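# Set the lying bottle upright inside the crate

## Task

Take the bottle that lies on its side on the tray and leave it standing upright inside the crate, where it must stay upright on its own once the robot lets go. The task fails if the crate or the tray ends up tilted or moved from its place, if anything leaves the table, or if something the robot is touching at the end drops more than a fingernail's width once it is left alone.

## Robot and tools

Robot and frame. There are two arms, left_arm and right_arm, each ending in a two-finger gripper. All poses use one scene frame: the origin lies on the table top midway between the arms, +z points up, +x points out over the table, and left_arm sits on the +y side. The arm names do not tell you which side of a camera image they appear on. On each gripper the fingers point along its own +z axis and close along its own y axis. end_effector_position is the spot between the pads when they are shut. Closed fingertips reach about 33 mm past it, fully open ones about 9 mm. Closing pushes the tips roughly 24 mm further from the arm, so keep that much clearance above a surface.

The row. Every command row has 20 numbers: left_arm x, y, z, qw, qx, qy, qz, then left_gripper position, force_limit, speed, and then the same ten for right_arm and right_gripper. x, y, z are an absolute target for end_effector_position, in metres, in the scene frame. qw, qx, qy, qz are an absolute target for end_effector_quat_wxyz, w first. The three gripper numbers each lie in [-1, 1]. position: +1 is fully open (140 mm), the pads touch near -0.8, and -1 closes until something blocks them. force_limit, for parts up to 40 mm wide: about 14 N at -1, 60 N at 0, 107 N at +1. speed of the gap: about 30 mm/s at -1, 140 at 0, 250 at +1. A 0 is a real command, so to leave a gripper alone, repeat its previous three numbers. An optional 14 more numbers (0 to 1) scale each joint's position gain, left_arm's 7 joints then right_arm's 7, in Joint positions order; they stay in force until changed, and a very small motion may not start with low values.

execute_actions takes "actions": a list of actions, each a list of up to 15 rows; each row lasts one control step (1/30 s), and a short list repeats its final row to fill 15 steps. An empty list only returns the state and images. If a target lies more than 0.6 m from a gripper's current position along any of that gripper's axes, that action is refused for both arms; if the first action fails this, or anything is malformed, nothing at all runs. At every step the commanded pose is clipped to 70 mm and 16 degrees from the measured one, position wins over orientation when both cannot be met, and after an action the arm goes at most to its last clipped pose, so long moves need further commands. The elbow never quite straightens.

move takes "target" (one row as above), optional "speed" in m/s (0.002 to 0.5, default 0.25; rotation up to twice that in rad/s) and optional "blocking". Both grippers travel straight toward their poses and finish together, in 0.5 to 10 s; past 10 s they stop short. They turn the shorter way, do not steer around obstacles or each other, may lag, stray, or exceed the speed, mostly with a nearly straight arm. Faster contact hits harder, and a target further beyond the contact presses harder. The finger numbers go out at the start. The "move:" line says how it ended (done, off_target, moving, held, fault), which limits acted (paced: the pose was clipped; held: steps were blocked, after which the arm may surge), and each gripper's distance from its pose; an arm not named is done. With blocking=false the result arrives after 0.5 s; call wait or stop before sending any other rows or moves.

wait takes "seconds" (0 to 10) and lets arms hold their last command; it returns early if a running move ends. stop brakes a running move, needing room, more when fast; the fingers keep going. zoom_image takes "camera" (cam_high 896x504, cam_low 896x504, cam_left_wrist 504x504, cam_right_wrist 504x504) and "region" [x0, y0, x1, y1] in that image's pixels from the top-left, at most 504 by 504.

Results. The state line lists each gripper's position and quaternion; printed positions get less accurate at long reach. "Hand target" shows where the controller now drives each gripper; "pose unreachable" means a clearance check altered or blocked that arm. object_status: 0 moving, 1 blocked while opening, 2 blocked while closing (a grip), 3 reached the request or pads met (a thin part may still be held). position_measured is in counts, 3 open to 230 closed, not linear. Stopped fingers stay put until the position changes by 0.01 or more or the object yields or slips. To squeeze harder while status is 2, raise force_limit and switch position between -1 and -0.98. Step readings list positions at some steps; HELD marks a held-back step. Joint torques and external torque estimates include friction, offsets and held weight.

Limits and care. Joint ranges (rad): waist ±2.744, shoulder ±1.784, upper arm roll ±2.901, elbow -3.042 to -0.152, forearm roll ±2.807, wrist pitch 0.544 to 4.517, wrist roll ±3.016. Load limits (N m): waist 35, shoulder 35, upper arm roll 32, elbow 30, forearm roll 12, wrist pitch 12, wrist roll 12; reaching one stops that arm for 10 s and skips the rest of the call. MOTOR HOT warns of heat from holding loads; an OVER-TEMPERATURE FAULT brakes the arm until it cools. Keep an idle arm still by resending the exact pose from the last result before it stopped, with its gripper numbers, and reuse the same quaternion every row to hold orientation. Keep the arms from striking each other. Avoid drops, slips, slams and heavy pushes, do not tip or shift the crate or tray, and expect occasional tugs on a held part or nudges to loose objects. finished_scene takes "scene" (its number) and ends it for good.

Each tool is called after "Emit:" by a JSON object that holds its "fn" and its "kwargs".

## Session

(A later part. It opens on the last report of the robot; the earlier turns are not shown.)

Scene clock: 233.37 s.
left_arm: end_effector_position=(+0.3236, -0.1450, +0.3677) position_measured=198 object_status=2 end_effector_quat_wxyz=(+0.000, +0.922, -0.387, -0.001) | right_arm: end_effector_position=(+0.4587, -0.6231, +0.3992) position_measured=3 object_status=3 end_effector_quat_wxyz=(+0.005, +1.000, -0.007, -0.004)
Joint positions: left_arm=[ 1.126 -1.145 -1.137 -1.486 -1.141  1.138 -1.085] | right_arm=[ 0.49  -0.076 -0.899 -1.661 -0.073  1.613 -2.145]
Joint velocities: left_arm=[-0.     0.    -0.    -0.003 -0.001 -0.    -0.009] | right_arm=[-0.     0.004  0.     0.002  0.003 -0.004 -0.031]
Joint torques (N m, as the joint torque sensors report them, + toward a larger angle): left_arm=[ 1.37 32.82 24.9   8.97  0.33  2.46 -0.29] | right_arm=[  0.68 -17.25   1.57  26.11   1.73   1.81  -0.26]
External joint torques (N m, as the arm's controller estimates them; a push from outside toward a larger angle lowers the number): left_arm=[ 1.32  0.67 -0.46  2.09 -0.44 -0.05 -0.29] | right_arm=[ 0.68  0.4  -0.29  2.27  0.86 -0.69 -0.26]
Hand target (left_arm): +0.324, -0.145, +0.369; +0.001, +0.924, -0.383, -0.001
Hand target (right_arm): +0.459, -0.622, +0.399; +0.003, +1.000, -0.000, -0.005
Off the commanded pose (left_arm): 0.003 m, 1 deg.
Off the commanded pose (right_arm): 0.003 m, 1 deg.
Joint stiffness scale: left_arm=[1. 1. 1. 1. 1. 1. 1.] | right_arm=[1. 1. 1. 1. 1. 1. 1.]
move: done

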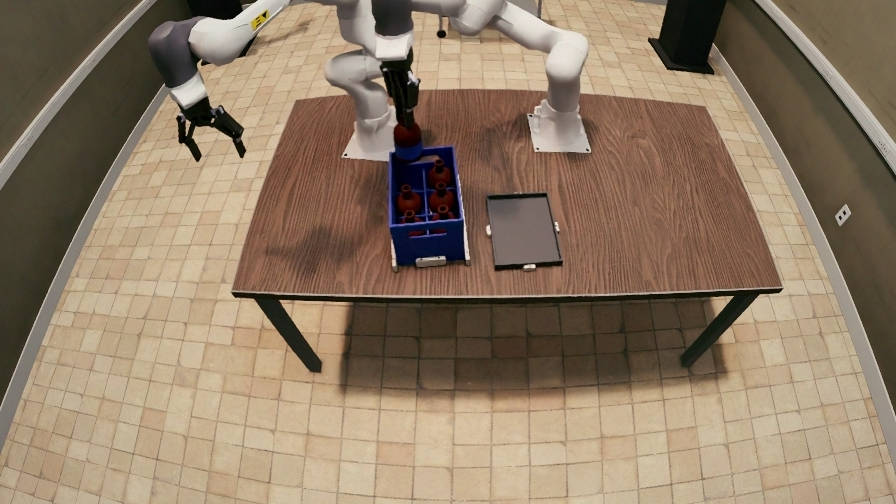

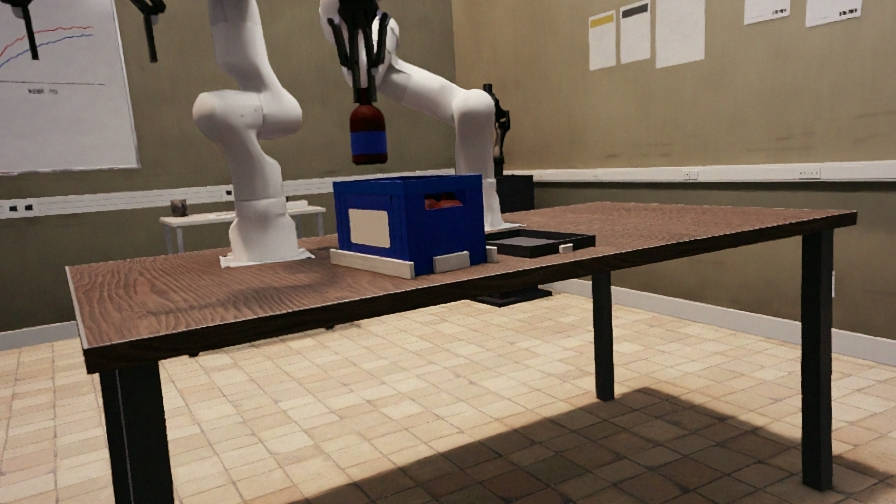

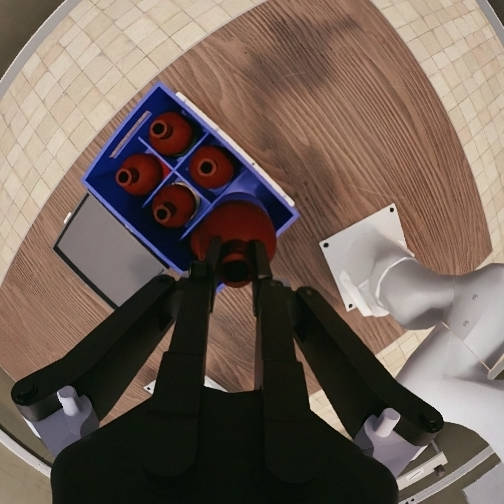

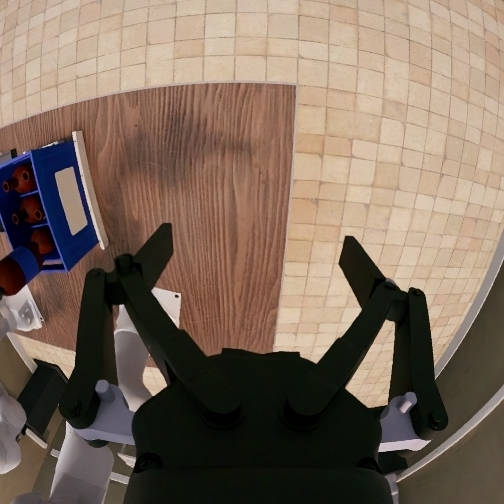

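Emit:
{"fn": "move", "kwargs": {"target": [0.318,-0.168,0.345,0,0.9239,-0.3827,0,-1,0.6,-0.4, 0.4587,-0.6231,0.3992,0,1,0,0,1,0.4,0.2], "speed": 0.1}}

Emit:
{"fn": "zoom_image", "kwargs": {"camera": "cam_left_wrist", "region": [100, 100, 340, 300]}}

Emit:
{"fn": "zoom_image", "kwargs": {"camera": "cam_high", "region": [350, 90, 490, 230]}}

Scene clock: 245.43 s.
left_arm: end_effector_position=(+0.3162, -0.1667, +0.3432) position_measured=198 object_status=2 end_effector_quat_wxyz=(-0.000, +0.922, -0.388, -0.004) | right_arm: end_effector_position=(+0.4583, -0.6232, +0.3990) position_measured=3 object_status=3 end_effector_quat_wxyz=(+0.002, +1.000, -0.002, -0.002)
Joint positions: left_arm=[ 1.119 -1.184 -1.166 -1.487 -1.184  1.157 -1.117] | right_arm=[ 0.49  -0.076 -0.904 -1.661 -0.065  1.612 -2.159]
Joint velocities: left_arm=[ 0.    -0.002  0.     0.001 -0.008  0.002 -0.02 ] | right_arm=[ 0.     0.    -0.001 -0.001  0.003 -0.    -0.005]
Joint torques (N m, as the joint torque sensors report them, + toward a larger angle): left_arm=[ 0.88 33.58 26.6   7.98  0.01  3.2  -0.27] | right_arm=[  0.14 -19.24   1.32  24.22   1.81   2.62  -0.29]
External joint torques (N m, as the arm's controller estimates them; a push from outside toward a larger angle lowers the number): left_arm=[ 0.9  -0.14  0.27  1.71 -0.78  0.68 -0.27] | right_arm=[ 0.09 -1.85 -0.56  0.52  0.92  0.14 -0.29]
Hand target (left_arm): +0.318, -0.168, +0.345; +0.000, +0.924, -0.383, -0.000
Hand target (right_arm): +0.459, -0.623, +0.399; +0.000, +1.000, -0.000, +0.000
Off the commanded pose (left_arm): 0.003 m, 1 deg.
Off the commanded pose (right_arm): 0.000 m, 0 deg.
Joint stiffness scale: left_arm=[1. 1. 1. 1. 1. 1. 1.] | right_arm=[1. 1. 1. 1. 1. 1. 1.]
move: done

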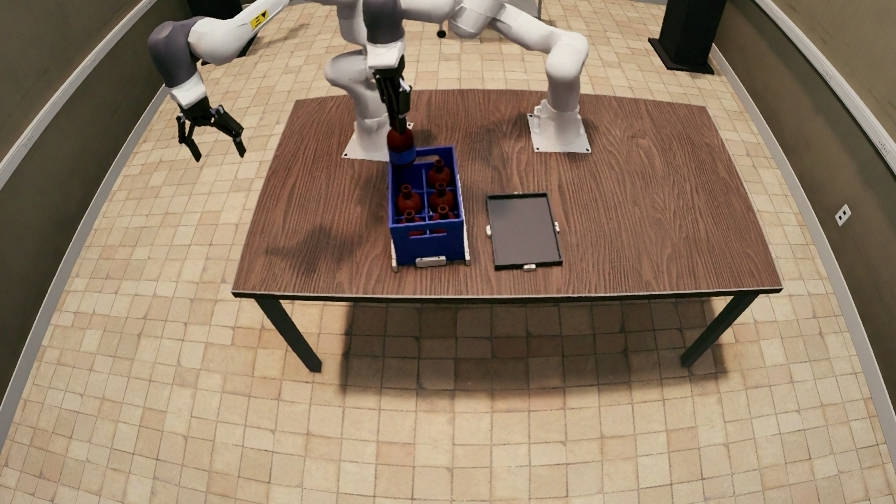

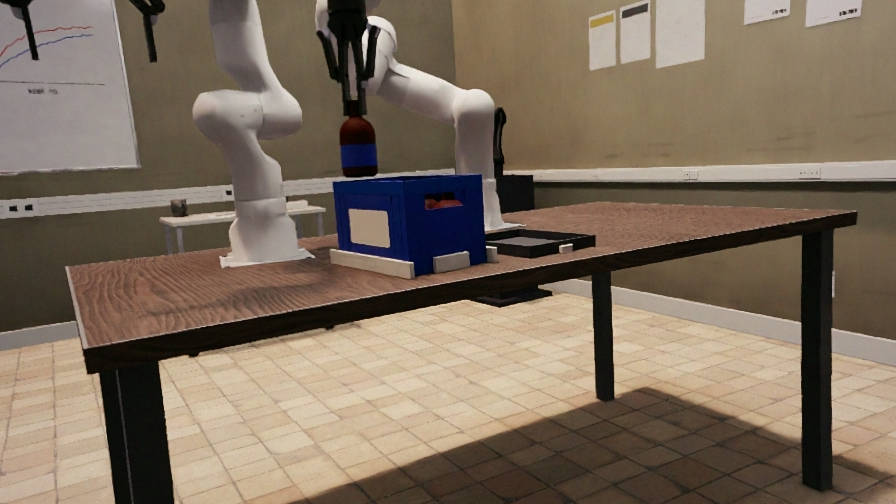

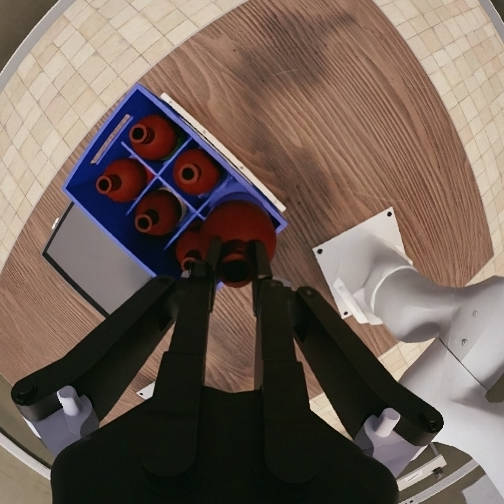

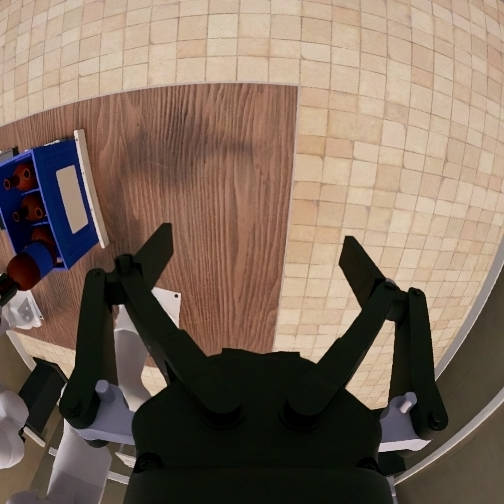

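Region (100, 100, 340, 300) of cam_left_wrist's 504x504 image, scaled by 2.100, with more detail than that image has.

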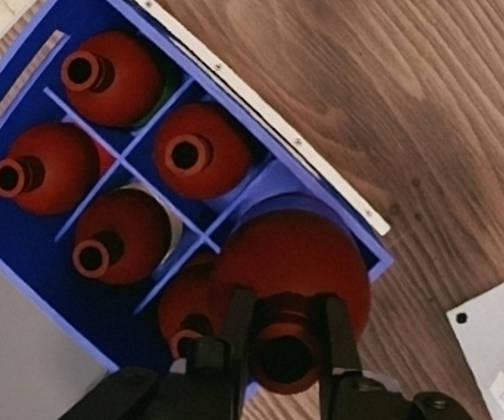

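Region (350, 90, 490, 230) of cam_high's 896x504 image, scaled by 3.600, with more detail than that image has.

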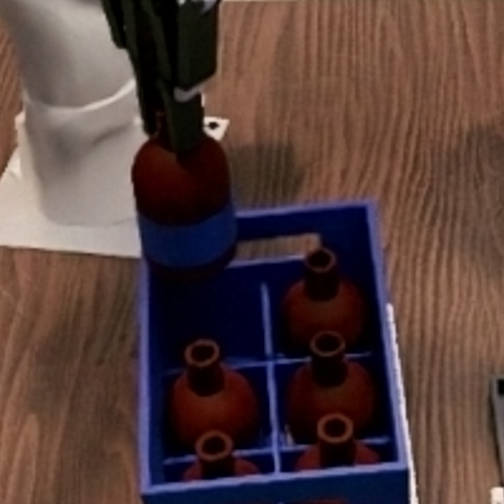

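Emit:
{"fn": "move", "kwargs": {"target": [0.318,-0.163,0.30,0,0.9239,-0.3827,0,-1,0.6,-0.4, 0.4587,-0.6231,0.3992,0,1,0,0,1,0.4,0.2], "speed": 0.05}}

Emit:
{"fn": "zoom_image", "kwargs": {"camera": "cam_left_wrist", "region": [100, 100, 340, 300]}}

Emit:
{"fn": "zoom_image", "kwargs": {"camera": "cam_high", "region": [350, 90, 490, 230]}}

Scene clock: 258.30 s.
left_arm: end_effector_position=(+0.3169, -0.1618, +0.2993) position_measured=198 object_status=2 end_effector_quat_wxyz=(-0.001, +0.926, -0.378, -0.004) | right_arm: end_effector_position=(+0.4582, -0.6233, +0.3990) position_measured=3 object_status=3 end_effector_quat_wxyz=(+0.002, +1.000, -0.002, -0.002)
Joint positions: left_arm=[ 1.071 -1.255 -1.187 -1.613 -1.216  1.213 -1.097] | right_arm=[ 0.49  -0.076 -0.905 -1.661 -0.065  1.612 -2.161]
Joint velocities: left_arm=[ 0.    -0.002  0.001 -0.006 -0.007  0.015  0.015] | right_arm=[ 0.     0.001  0.002 -0.    -0.001  0.     0.001]
Joint torques (N m, as the joint torque sensors report them, + toward a larger angle): left_arm=[-0.3  32.69 27.2   6.31  0.05  3.19  0.28] | right_arm=[  0.13 -18.97   1.38  24.26   1.85   2.6   -0.33]
External joint torques (N m, as the arm's controller estimates them; a push from outside toward a larger angle lowers the number): left_arm=[-0.32 -0.07 -0.57  0.31 -0.75  0.68  0.28] | right_arm=[-0.16 -1.67 -0.76  0.52  0.94  0.12 -0.33]
Hand target (left_arm): +0.318, -0.163, +0.300; +0.000, +0.924, -0.383, -0.000
Hand target (right_arm): +0.459, -0.623, +0.399; +0.000, +1.000, -0.000, +0.000
Off the commanded pose (left_arm): 0.002 m, 1 deg.
Off the commanded pose (right_arm): 0.001 m, 0 deg.
Joint stiffness scale: left_arm=[1. 1. 1. 1. 1. 1. 1.] | right_arm=[1. 1. 1. 1. 1. 1. 1.]
move: done

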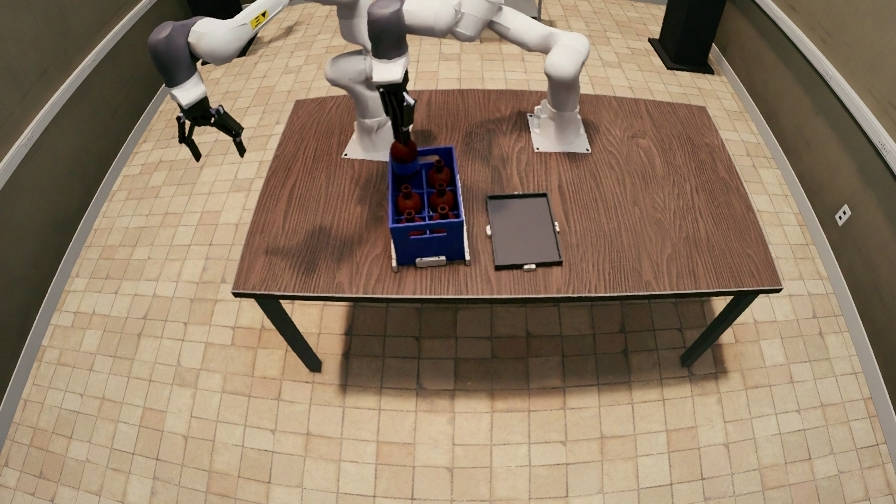

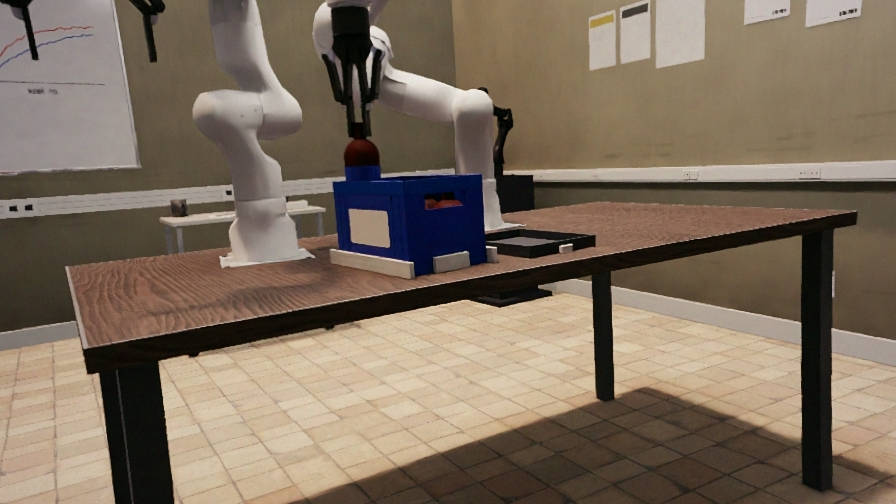

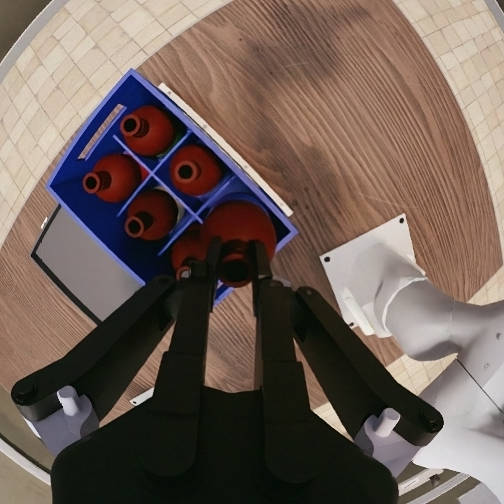

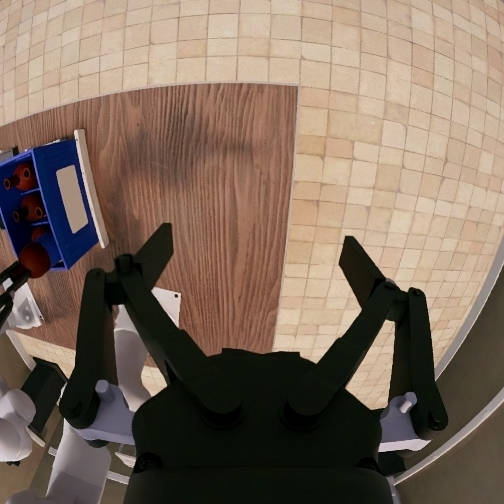

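Region (100, 100, 340, 300) of cam_left_wrist's 504x504 image, scaled by 2.100, with more detail than that image has.

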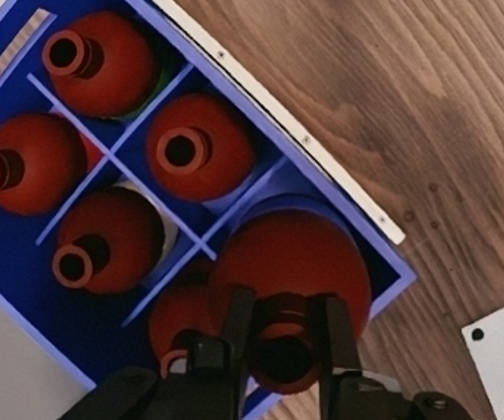

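Region (350, 90, 490, 230) of cam_high's 896x504 image, scaled by 3.600, with more detail than that image has.

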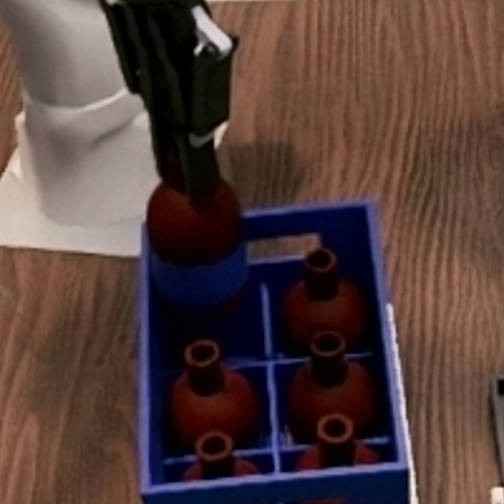

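Emit:
{"fn": "move", "kwargs": {"target": [0.317,-0.163,0.245,0,0.9239,-0.3827,0,-1,0.6,-0.4, 0.4587,-0.6231,0.3992,0,1,0,0,1,0.4,0.2], "speed": 0.06}}

Emit:
{"fn": "zoom_image", "kwargs": {"camera": "cam_left_wrist", "region": [100, 100, 340, 300]}}

Emit:
{"fn": "zoom_image", "kwargs": {"camera": "cam_high", "region": [350, 90, 490, 230]}}

Scene clock: 264.53 s.
left_arm: end_effector_position=(+0.3158, -0.1619, +0.2441) position_measured=198 object_status=2 end_effector_quat_wxyz=(-0.000, +0.926, -0.378, -0.004) | right_arm: end_effector_position=(+0.4582, -0.6233, +0.3990) position_measured=3 object_status=3 end_effector_quat_wxyz=(+0.002, +1.000, -0.002, -0.002)
Joint positions: left_arm=[ 1.027 -1.334 -1.238 -1.726 -1.272  1.281 -1.069] | right_arm=[ 0.49  -0.076 -0.905 -1.661 -0.065  1.612 -2.161]
Joint velocities: left_arm=[ 0.001  0.001  0.    -0.002 -0.005  0.012  0.011] | right_arm=[-0.    -0.001  0.001 -0.001 -0.001 -0.001 -0.001]
Joint torques (N m, as the joint torque sensors report them, + toward a larger angle): left_arm=[-0.49 31.82 28.62  5.42  0.13  3.21  0.27] | right_arm=[  0.14 -18.95   1.37  24.19   1.83   2.61  -0.31]
External joint torques (N m, as the arm's controller estimates them; a push from outside toward a larger angle lowers the number): left_arm=[-0.43 -0.44 -0.65  0.07 -0.68  0.69  0.27] | right_arm=[ 0.16 -1.36 -0.45  0.36  0.94  0.12 -0.31]
Hand target (left_arm): +0.317, -0.163, +0.245; +0.000, +0.924, -0.383, -0.000
Hand target (right_arm): +0.459, -0.623, +0.399; +0.000, +1.000, -0.000, +0.000
Off the commanded pose (left_arm): 0.002 m, 1 deg.
Off the commanded pose (right_arm): 0.001 m, 0 deg.
Joint stiffness scale: left_arm=[1. 1. 1. 1. 1. 1. 1.] | right_arm=[1. 1. 1. 1. 1. 1. 1.]
move: done

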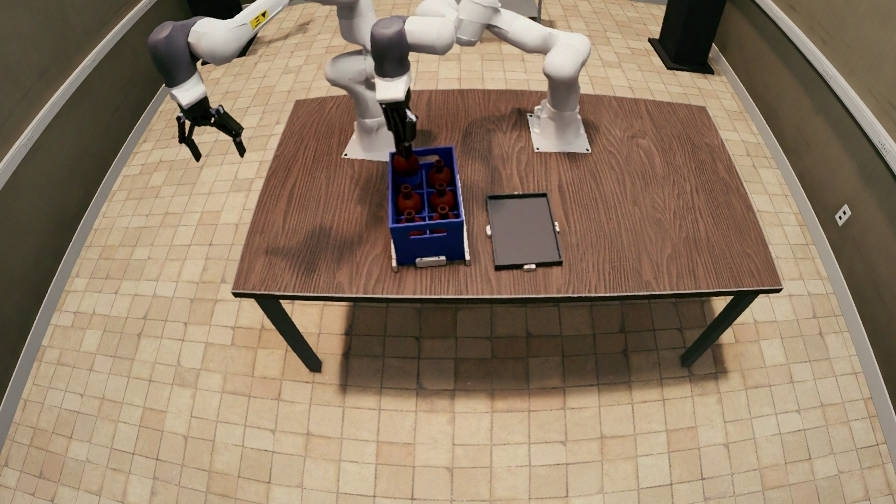

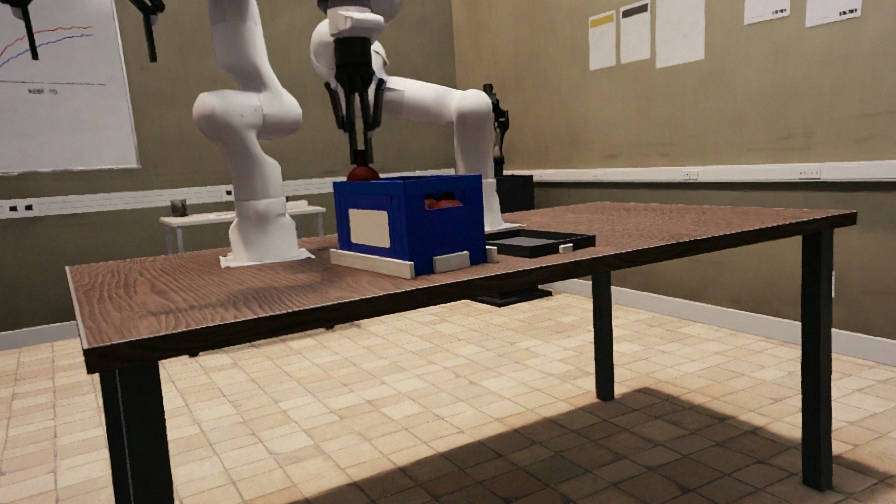

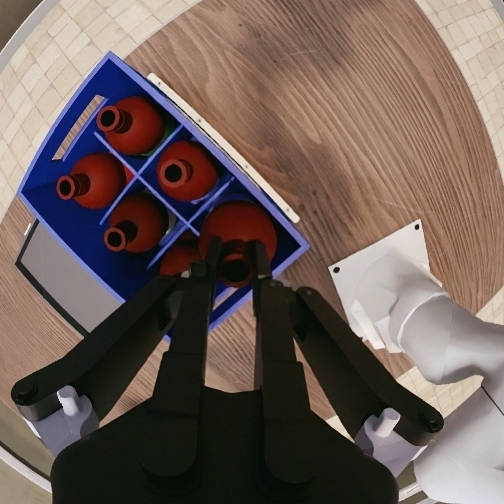

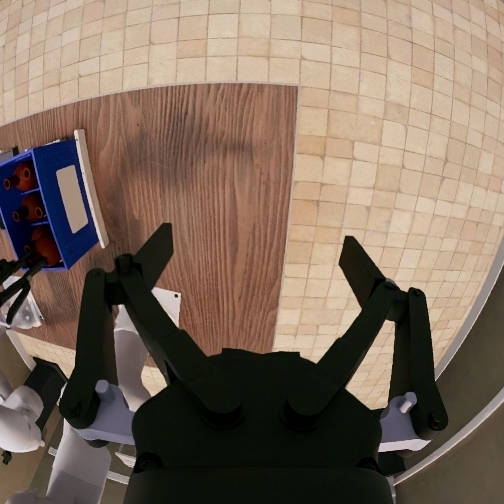

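Region (100, 100, 340, 300) of cam_left_wrist's 504x504 image, scaled by 2.100, with more detail than that image has.

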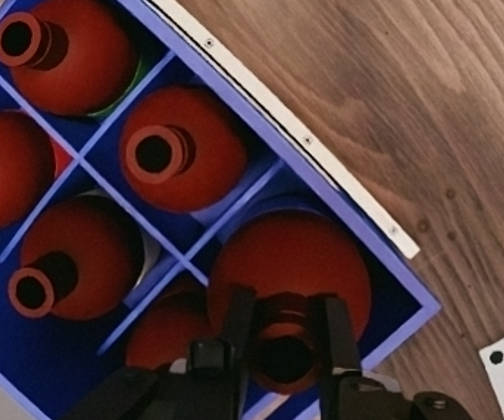

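Region (350, 90, 490, 230) of cam_high's 896x504 image, scaled by 3.600, with more detail than that image has.

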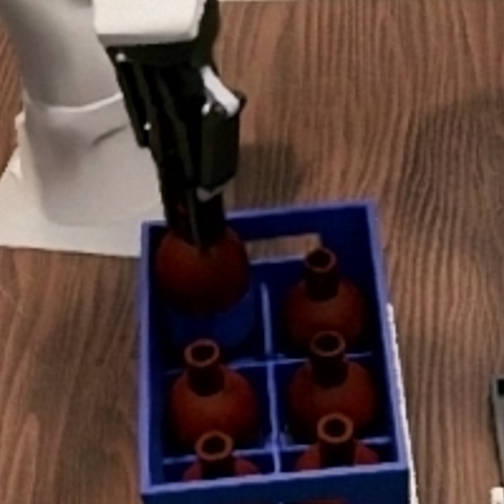

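Emit:
{"fn": "move", "kwargs": {"target": [0.317,-0.163,0.172,0,0.9239,-0.3827,0,-1,0.6,-0.4, 0.4587,-0.6231,0.3992,0,1,0,0,1,0.4,0.2], "speed": 0.05}}

Emit:
{"fn": "zoom_image", "kwargs": {"camera": "cam_high", "region": [350, 90, 490, 230]}}

Scene clock: 271.03 s.
left_arm: end_effector_position=(+0.3157, -0.1620, +0.1709) position_measured=198 object_status=2 end_effector_quat_wxyz=(-0.000, +0.925, -0.379, -0.004) | right_arm: end_effector_position=(+0.4582, -0.6233, +0.3990) position_measured=3 object_status=3 end_effector_quat_wxyz=(+0.002, +1.000, -0.002, -0.002)
Joint positions: left_arm=[ 0.987 -1.426 -1.325 -1.834 -1.362  1.365 -1.044] | right_arm=[ 0.49  -0.076 -0.905 -1.661 -0.065  1.612 -2.161]
Joint velocities: left_arm=[-0.001  0.     0.    -0.002 -0.007  0.01   0.005] | right_arm=[ 0.001  0.     0.001 -0.    -0.     0.     0.001]
Joint torques (N m, as the joint torque sensors report them, + toward a larger angle): left_arm=[-0.29 31.   29.96  3.93  0.16  3.29  0.27] | right_arm=[  0.4  -19.05   1.63  24.36   1.83   2.62  -0.32]
External joint torques (N m, as the arm's controller estimates them; a push from outside toward a larger angle lowers the number): left_arm=[-0.26 -0.62 -0.55  0.11 -0.67  0.78  0.27] | right_arm=[ 0.35 -1.55 -0.27  0.56  0.93  0.13 -0.32]
Hand target (left_arm): +0.317, -0.164, +0.172; +0.001, +0.924, -0.383, -0.000
Hand target (right_arm): +0.459, -0.623, +0.399; +0.000, +1.000, -0.000, +0.000
Off the commanded pose (left_arm): 0.002 m, 1 deg.
Off the commanded pose (right_arm): 0.001 m, 0 deg.
Joint stiffness scale: left_arm=[1. 1. 1. 1. 1. 1. 1.] | right_arm=[1. 1. 1. 1. 1. 1. 1.]
move: done

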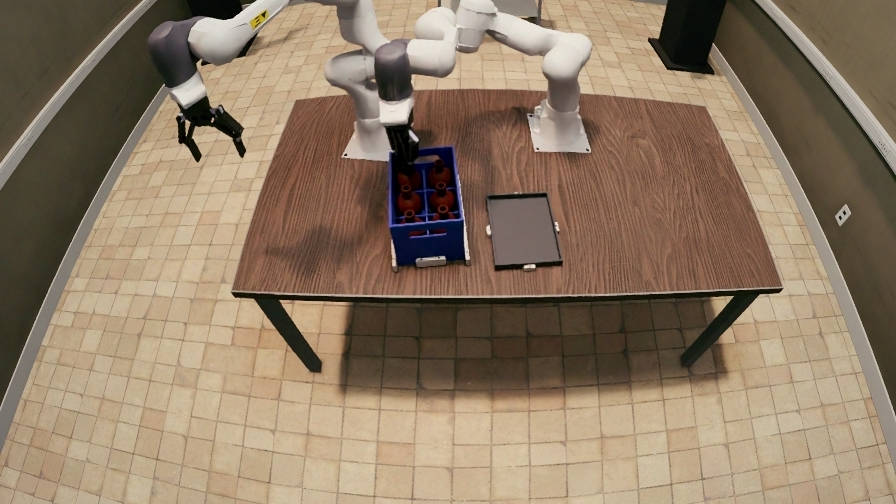

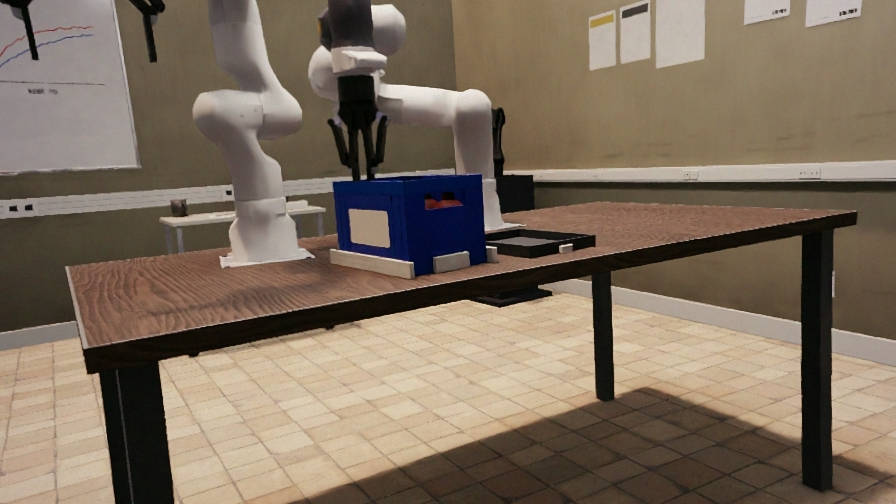

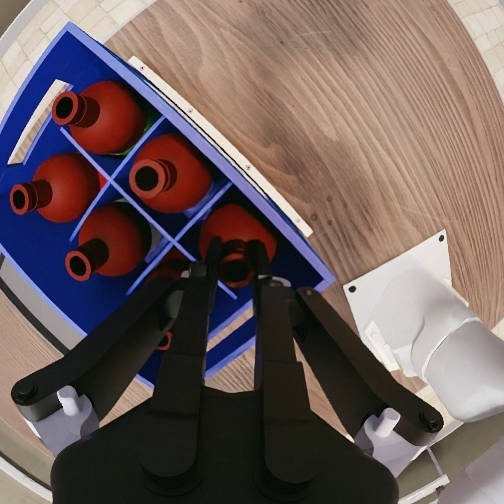

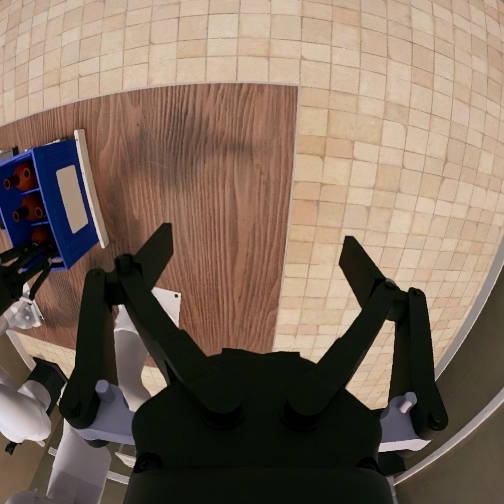

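Region (350, 90, 490, 230) of cam_high's 896x504 image, scaled by 3.600, with more detail than that image has.

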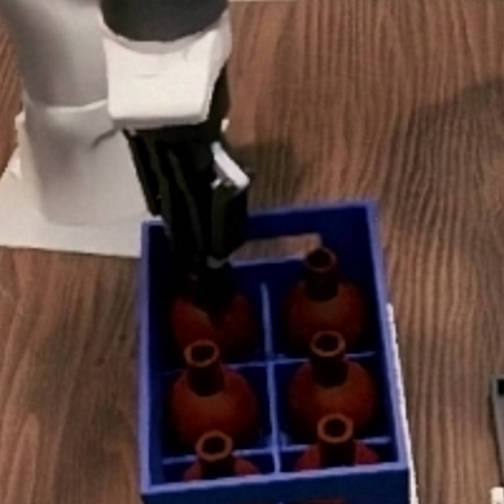

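Emit:
{"fn": "execute_actions", "kwargs": {"actions": [[[0.317,-0.163,0.170,0,0.9239,-0.3827,0,-1,0.6,-0.4, 0.4587,-0.6231,0.3992,0,1,0,0,1,0.4,0.2],[0.317,-0.163,0.169,0,0.9239,-0.3827,0,-1,0.6,-0.4, 0.4587,-0.6231,0.3992,0,1,0,0,1,0.4,0.2],[0.317,-0.163,0.168,0,0.9239,-0.3827,0,-1,0.6,-0.4, 0.4587,-0.6231,0.3992,0,1,0,0,1,0.4,0.2],[0.317,-0.163,0.167,0,0.9239,-0.3827,0,-1,0.6,-0.4, 0.4587,-0.6231,0.3992,0,1,0,0,1,0.4,0.2],[0.317,-0.163,0.166,0,0.9239,-0.3827,0,-1,0.6,-0.4, 0.4587,-0.6231,0.3992,0,1,0,0,1,0.4,0.2]],[[0.317,-0.163,0.165,0,0.9239,-0.3827,0,-1,0.6,-0.4, 0.4587,-0.6231,0.3992,0,1,0,0,1,0.4,0.2],[0.317,-0.163,0.164,0,0.9239,-0.3827,0,-1,0.6,-0.4, 0.4587,-0.6231,0.3992,0,1,0,0,1,0.4,0.2],[0.317,-0.163,0.163,0,0.9239,-0.3827,0,-1,0.6,-0.4, 0.4587,-0.6231,0.3992,0,1,0,0,1,0.4,0.2],[0.317,-0.163,0.162,0,0.9239,-0.3827,0,-1,0.6,-0.4, 0.4587,-0.6231,0.3992,0,1,0,0,1,0.4,0.2],[0.317,-0.163,0.161,0,0.9239,-0.3827,0,-1,0.6,-0.4, 0.4587,-0.6231,0.3992,0,1,0,0,1,0.4,0.2]],[[0.317,-0.163,0.160,0,0.9239,-0.3827,0,-1,0.6,-0.4, 0.4587,-0.6231,0.3992,0,1,0,0,1,0.4,0.2],[0.317,-0.163,0.159,0,0.9239,-0.3827,0,-1,0.6,-0.4, 0.4587,-0.6231,0.3992,0,1,0,0,1,0.4,0.2],[0.317,-0.163,0.158,0,0.9239,-0.3827,0,-1,0.6,-0.4, 0.4587,-0.6231,0.3992,0,1,0,0,1,0.4,0.2],[0.317,-0.163,0.157,0,0.9239,-0.3827,0,-1,0.6,-0.4, 0.4587,-0.6231,0.3992,0,1,0,0,1,0.4,0.2],[0.317,-0.163,0.156,0,0.9239,-0.3827,0,-1,0.6,-0.4, 0.4587,-0.6231,0.3992,0,1,0,0,1,0.4,0.2]]]}}

Scene clock: 283.87 s.
left_arm: end_effector_position=(+0.3171, -0.1630, +0.1690) position_measured=198 object_status=2 end_effector_quat_wxyz=(+0.003, +0.925, -0.379, +0.004) | right_arm: end_effector_position=(+0.4582, -0.6233, +0.3990) position_measured=3 object_status=3 end_effector_quat_wxyz=(+0.002, +1.000, -0.002, -0.002)
Joint positions: left_arm=[ 0.975 -1.431 -1.326 -1.852 -1.372  1.384 -1.04 ] | right_arm=[ 0.49  -0.076 -0.905 -1.661 -0.065  1.612 -2.161]
Joint velocities: left_arm=[ 0.    -0.     0.002 -0.002 -0.     0.002  0.001] | right_arm=[-0.001 -0.     0.001 -0.    -0.     0.001 -0.001]
Joint torques (N m, as the joint torque sensors report them, + toward a larger angle): left_arm=[ 1.33 24.72 17.35  2.46 -1.67  4.08  0.36] | right_arm=[  0.05 -18.99   1.47  24.32   1.8    2.59  -0.3 ]
External joint torques (N m, as the arm's controller estimates them; a push from outside toward a larger angle lowers the number): left_arm=[  1.3   -6.55 -13.25  -1.3   -2.5    1.53   0.36] | right_arm=[ 0.15 -1.32 -0.28  0.45  0.92  0.1  -0.3 ]
External joint torques at the end of the 1st action: left_arm=[ 0.14 -1.94 -4.18 -0.87 -1.12  0.88  0.29] | right_arm=[ 0.07 -1.49 -0.27  0.26  0.92  0.11 -0.31]
External joint torques at the end of the 2nd action: left_arm=[ 0.52 -4.43 -8.75 -0.81 -1.71  1.24  0.33] | right_arm=[ 0.17 -1.61 -0.55  0.33  0.92  0.13 -0.31]
Hand target (left_arm): +0.317, -0.163, +0.156; +0.000, +0.924, -0.383, -0.000
Hand target (right_arm): +0.459, -0.623, +0.399; +0.000, +1.000, -0.000, +0.000
Off the commanded pose (left_arm): 0.013 m, 1 deg.
Off the commanded pose (right_arm): 0.001 m, 0 deg.
Joint stiffness scale: left_arm=[1. 1. 1. 1. 1. 1. 1.] | right_arm=[1. 1. 1. 1. 1. 1. 1.]
Step readings (end_effector_position; steps 1 to 15: 1st action; 16 to 30: 2nd action; 31 to 45: 3rd action):
0: left_arm (+0.3161, -0.1624, +0.1710) | right_arm (+0.4582, -0.6233, +0.3990)
1: left_arm (+0.3162, -0.1623, +0.1708) | right_arm (+0.4582, -0.6233, +0.3990)
2: left_arm (+0.3162, -0.1621, +0.1705) | right_arm (+0.4582, -0.6233, +0.3990)
4: left_arm (+0.3161, -0.1619, +0.1691) | right_arm (+0.4582, -0.6233, +0.3990)
8: left_arm (+0.3165, -0.1624, +0.1691) | right_arm (+0.4582, -0.6233, +0.3990)
15: left_arm (+0.3165, -0.1624, +0.1691) | right_arm (+0.4582, -0.6233, +0.3990)
16: left_arm (+0.3165, -0.1624, +0.1691) | right_arm (+0.4582, -0.6233, +0.3990)
17: left_arm (+0.3166, -0.1624, +0.1691) | right_arm (+0.4582, -0.6233, +0.3990)
19: left_arm (+0.3167, -0.1626, +0.1690) | right_arm (+0.4582, -0.6233, +0.3990)
23: left_arm (+0.3168, -0.1627, +0.1690) | right_arm (+0.4582, -0.6233, +0.3990)
30: left_arm (+0.3169, -0.1628, +0.1690) | right_arm (+0.4582, -0.6233, +0.3990)
31: left_arm (+0.3169, -0.1628, +0.1690) | right_arm (+0.4582, -0.6233, +0.3990)
32: left_arm (+0.3170, -0.1628, +0.1690) | right_arm (+0.4582, -0.6233, +0.3990)
34: left_arm (+0.3171, -0.1629, +0.1690) | right_arm (+0.4582, -0.6233, +0.3990)
38: left_arm (+0.3171, -0.1630, +0.1690) | right_arm (+0.4582, -0.6233, +0.3990)
45: end_effector_position above

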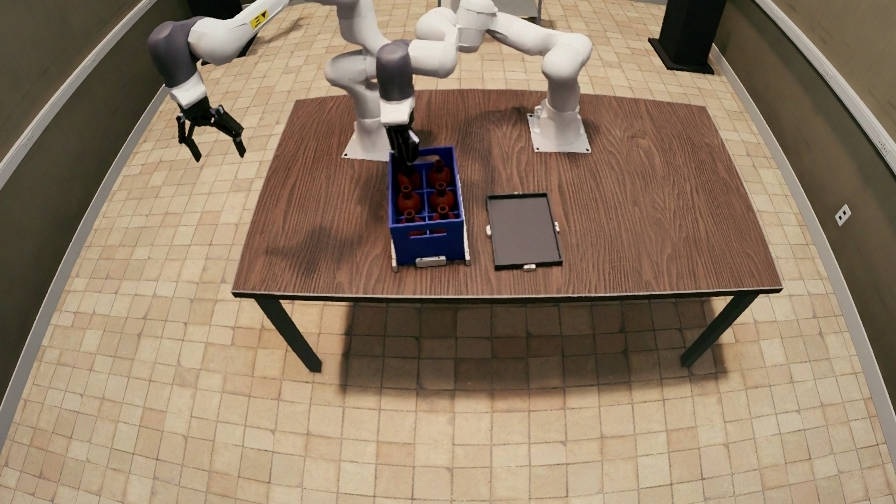

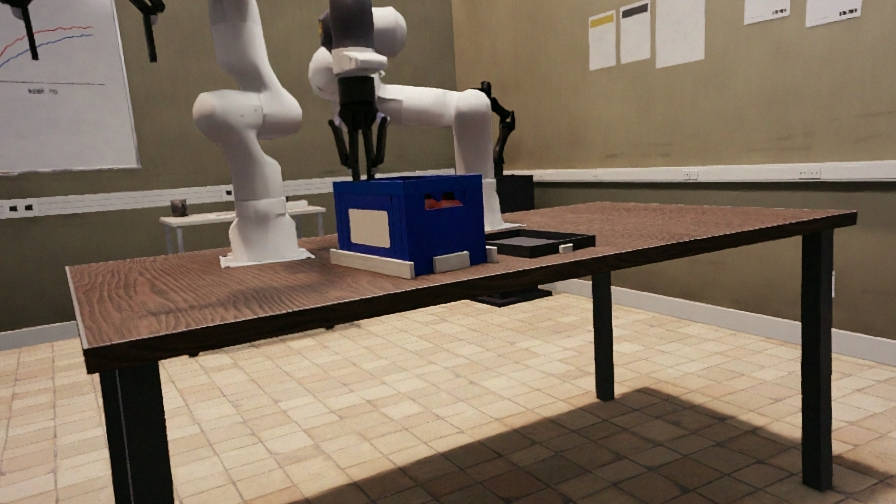

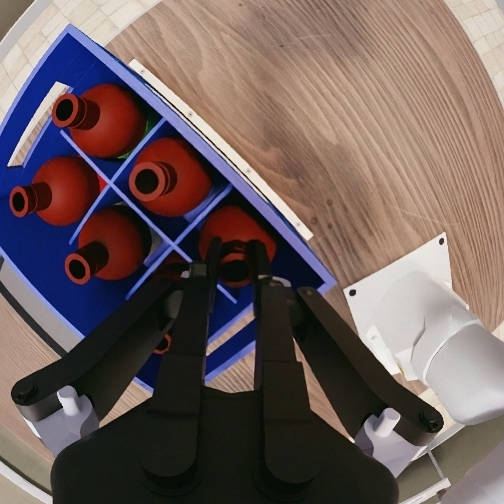

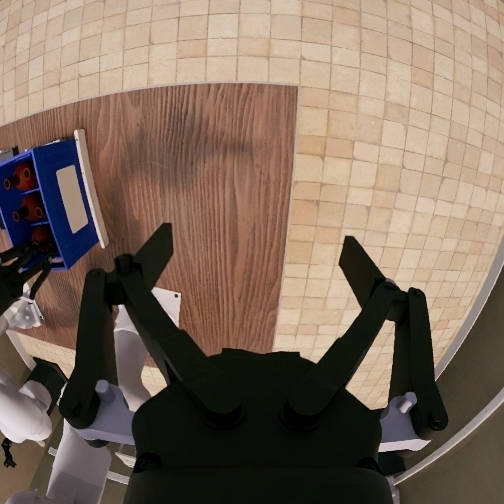

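Emit:
{"fn": "execute_actions", "kwargs": {"actions": [[[0.317,-0.163,0.168,0,0.9239,-0.3827,0,-1,0.6,-0.4, 0.4587,-0.6231,0.3992,0,1,0,0,1,0.4,0.2]]]}}

Emit:
{"fn": "zoom_image", "kwargs": {"camera": "cam_low", "region": [310, 110, 450, 210]}}

Emit:
{"fn": "zoom_image", "kwargs": {"camera": "cam_left_wrist", "region": [140, 180, 360, 360]}}

Scene clock: 288.70 s.
left_arm: end_effector_position=(+0.3174, -0.1638, +0.1694) position_measured=198 object_status=2 end_effector_quat_wxyz=(+0.001, +0.925, -0.381, +0.002) | right_arm: end_effector_position=(+0.4582, -0.6233, +0.3990) position_measured=3 object_status=3 end_effector_quat_wxyz=(+0.002, +1.000, -0.002, -0.002)
Joint positions: left_arm=[ 0.98  -1.43  -1.327 -1.843 -1.369  1.381 -1.04 ] | right_arm=[ 0.49  -0.076 -0.905 -1.661 -0.065  1.612 -2.161]
Joint velocities: left_arm=[-0.001  0.    -0.001  0.001  0.001  0.     0.001] | right_arm=[ 0.    -0.001 -0.001  0.001  0.001  0.     0.001]
Joint torques (N m, as the joint torque sensors report them, + toward a larger angle): left_arm=[ 1.7  31.85 27.54  5.2   1.08  2.25  0.25] | right_arm=[  0.21 -19.04   1.47  24.22   1.82   2.62  -0.3 ]
External joint torques (N m, as the arm's controller estimates them; a push from outside toward a larger angle lowers the number): left_arm=[ 1.91  0.41 -3.    1.31  0.27 -0.28  0.25] | right_arm=[ 0.2  -1.45 -0.39  0.33  0.93  0.11 -0.3 ]
Hand target (left_arm): +0.317, -0.163, +0.168; +0.000, +0.924, -0.383, -0.000
Hand target (right_arm): +0.459, -0.623, +0.399; +0.000, +1.000, -0.000, +0.000
Off the commanded pose (left_arm): 0.002 m, 0 deg.
Off the commanded pose (right_arm): 0.001 m, 0 deg.
Joint stiffness scale: left_arm=[1. 1. 1. 1. 1. 1. 1.] | right_arm=[1. 1. 1. 1. 1. 1. 1.]
Step readings (end_effector_position):
0: left_arm (+0.3171, -0.1630, +0.1690) | right_arm (+0.4582, -0.6233, +0.3990)
1: left_arm (+0.3171, -0.1630, +0.1693) | right_arm (+0.4582, -0.6233, +0.3990)
2: left_arm (+0.3173, -0.1633, +0.1695) | right_arm (+0.4582, -0.6233, +0.3990)
4: left_arm (+0.3174, -0.1637, +0.1694) | right_arm (+0.4582, -0.6233, +0.3990)
8: left_arm (+0.3174, -0.1638, +0.1694) | right_arm (+0.4582, -0.6233, +0.3990)
15: end_effector_position above

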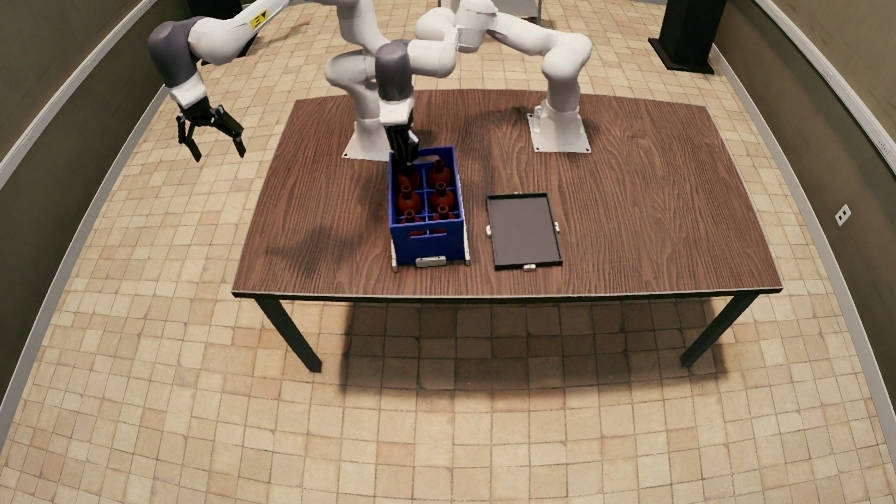

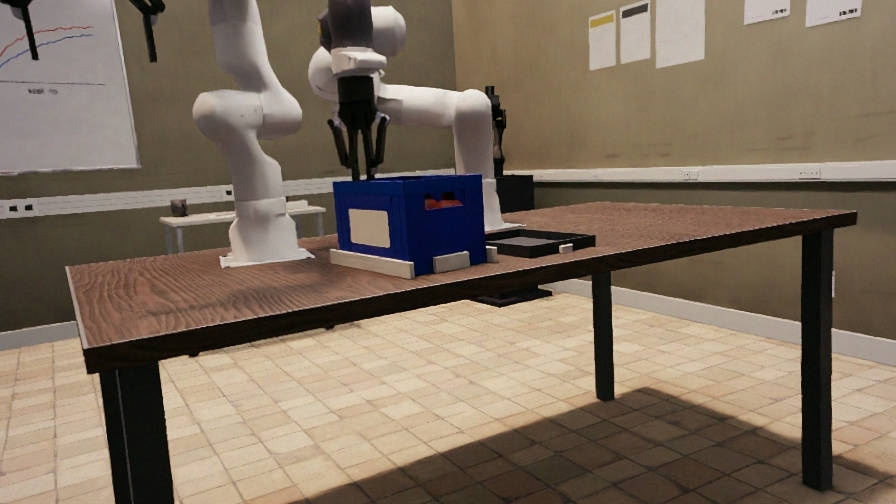

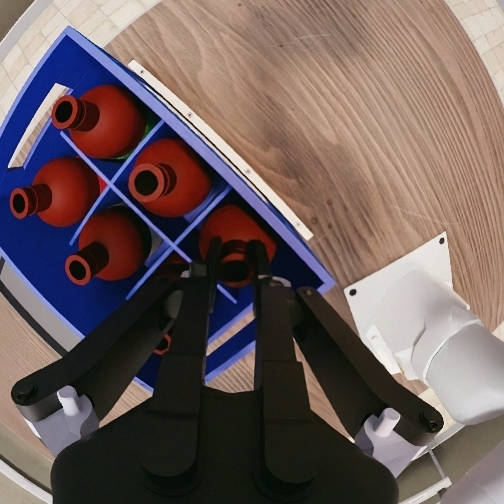

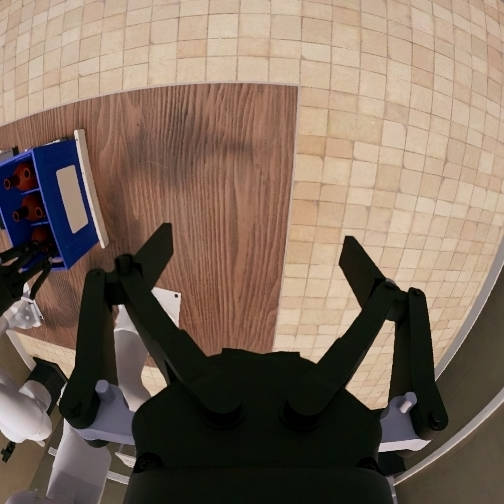

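Region (310, 110, 450, 210) of cam_low's 896x504 image, scaled by 3.600, with more detail than that image has; it fills the top 360 rows of this view, and the rest is white.

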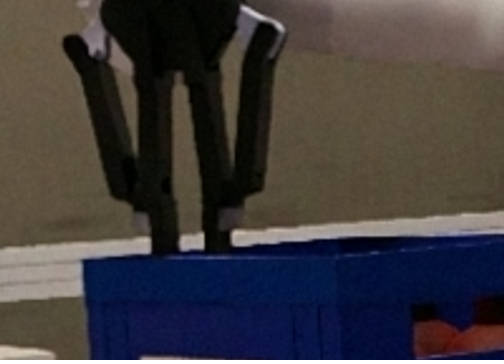

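Region (140, 180, 360, 360) of cam_left_wrist's 504x504 image, scaled by 2.291, with more detail than that image has; it fills the top 412 rows of this view, and the rest is white.

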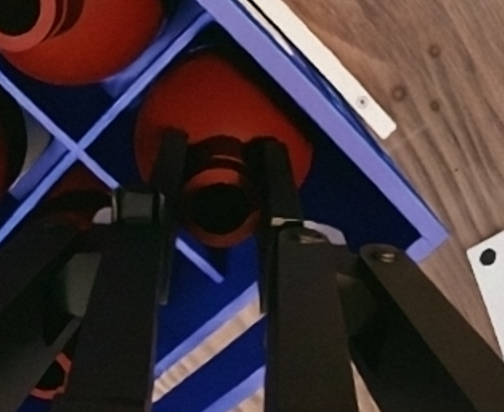

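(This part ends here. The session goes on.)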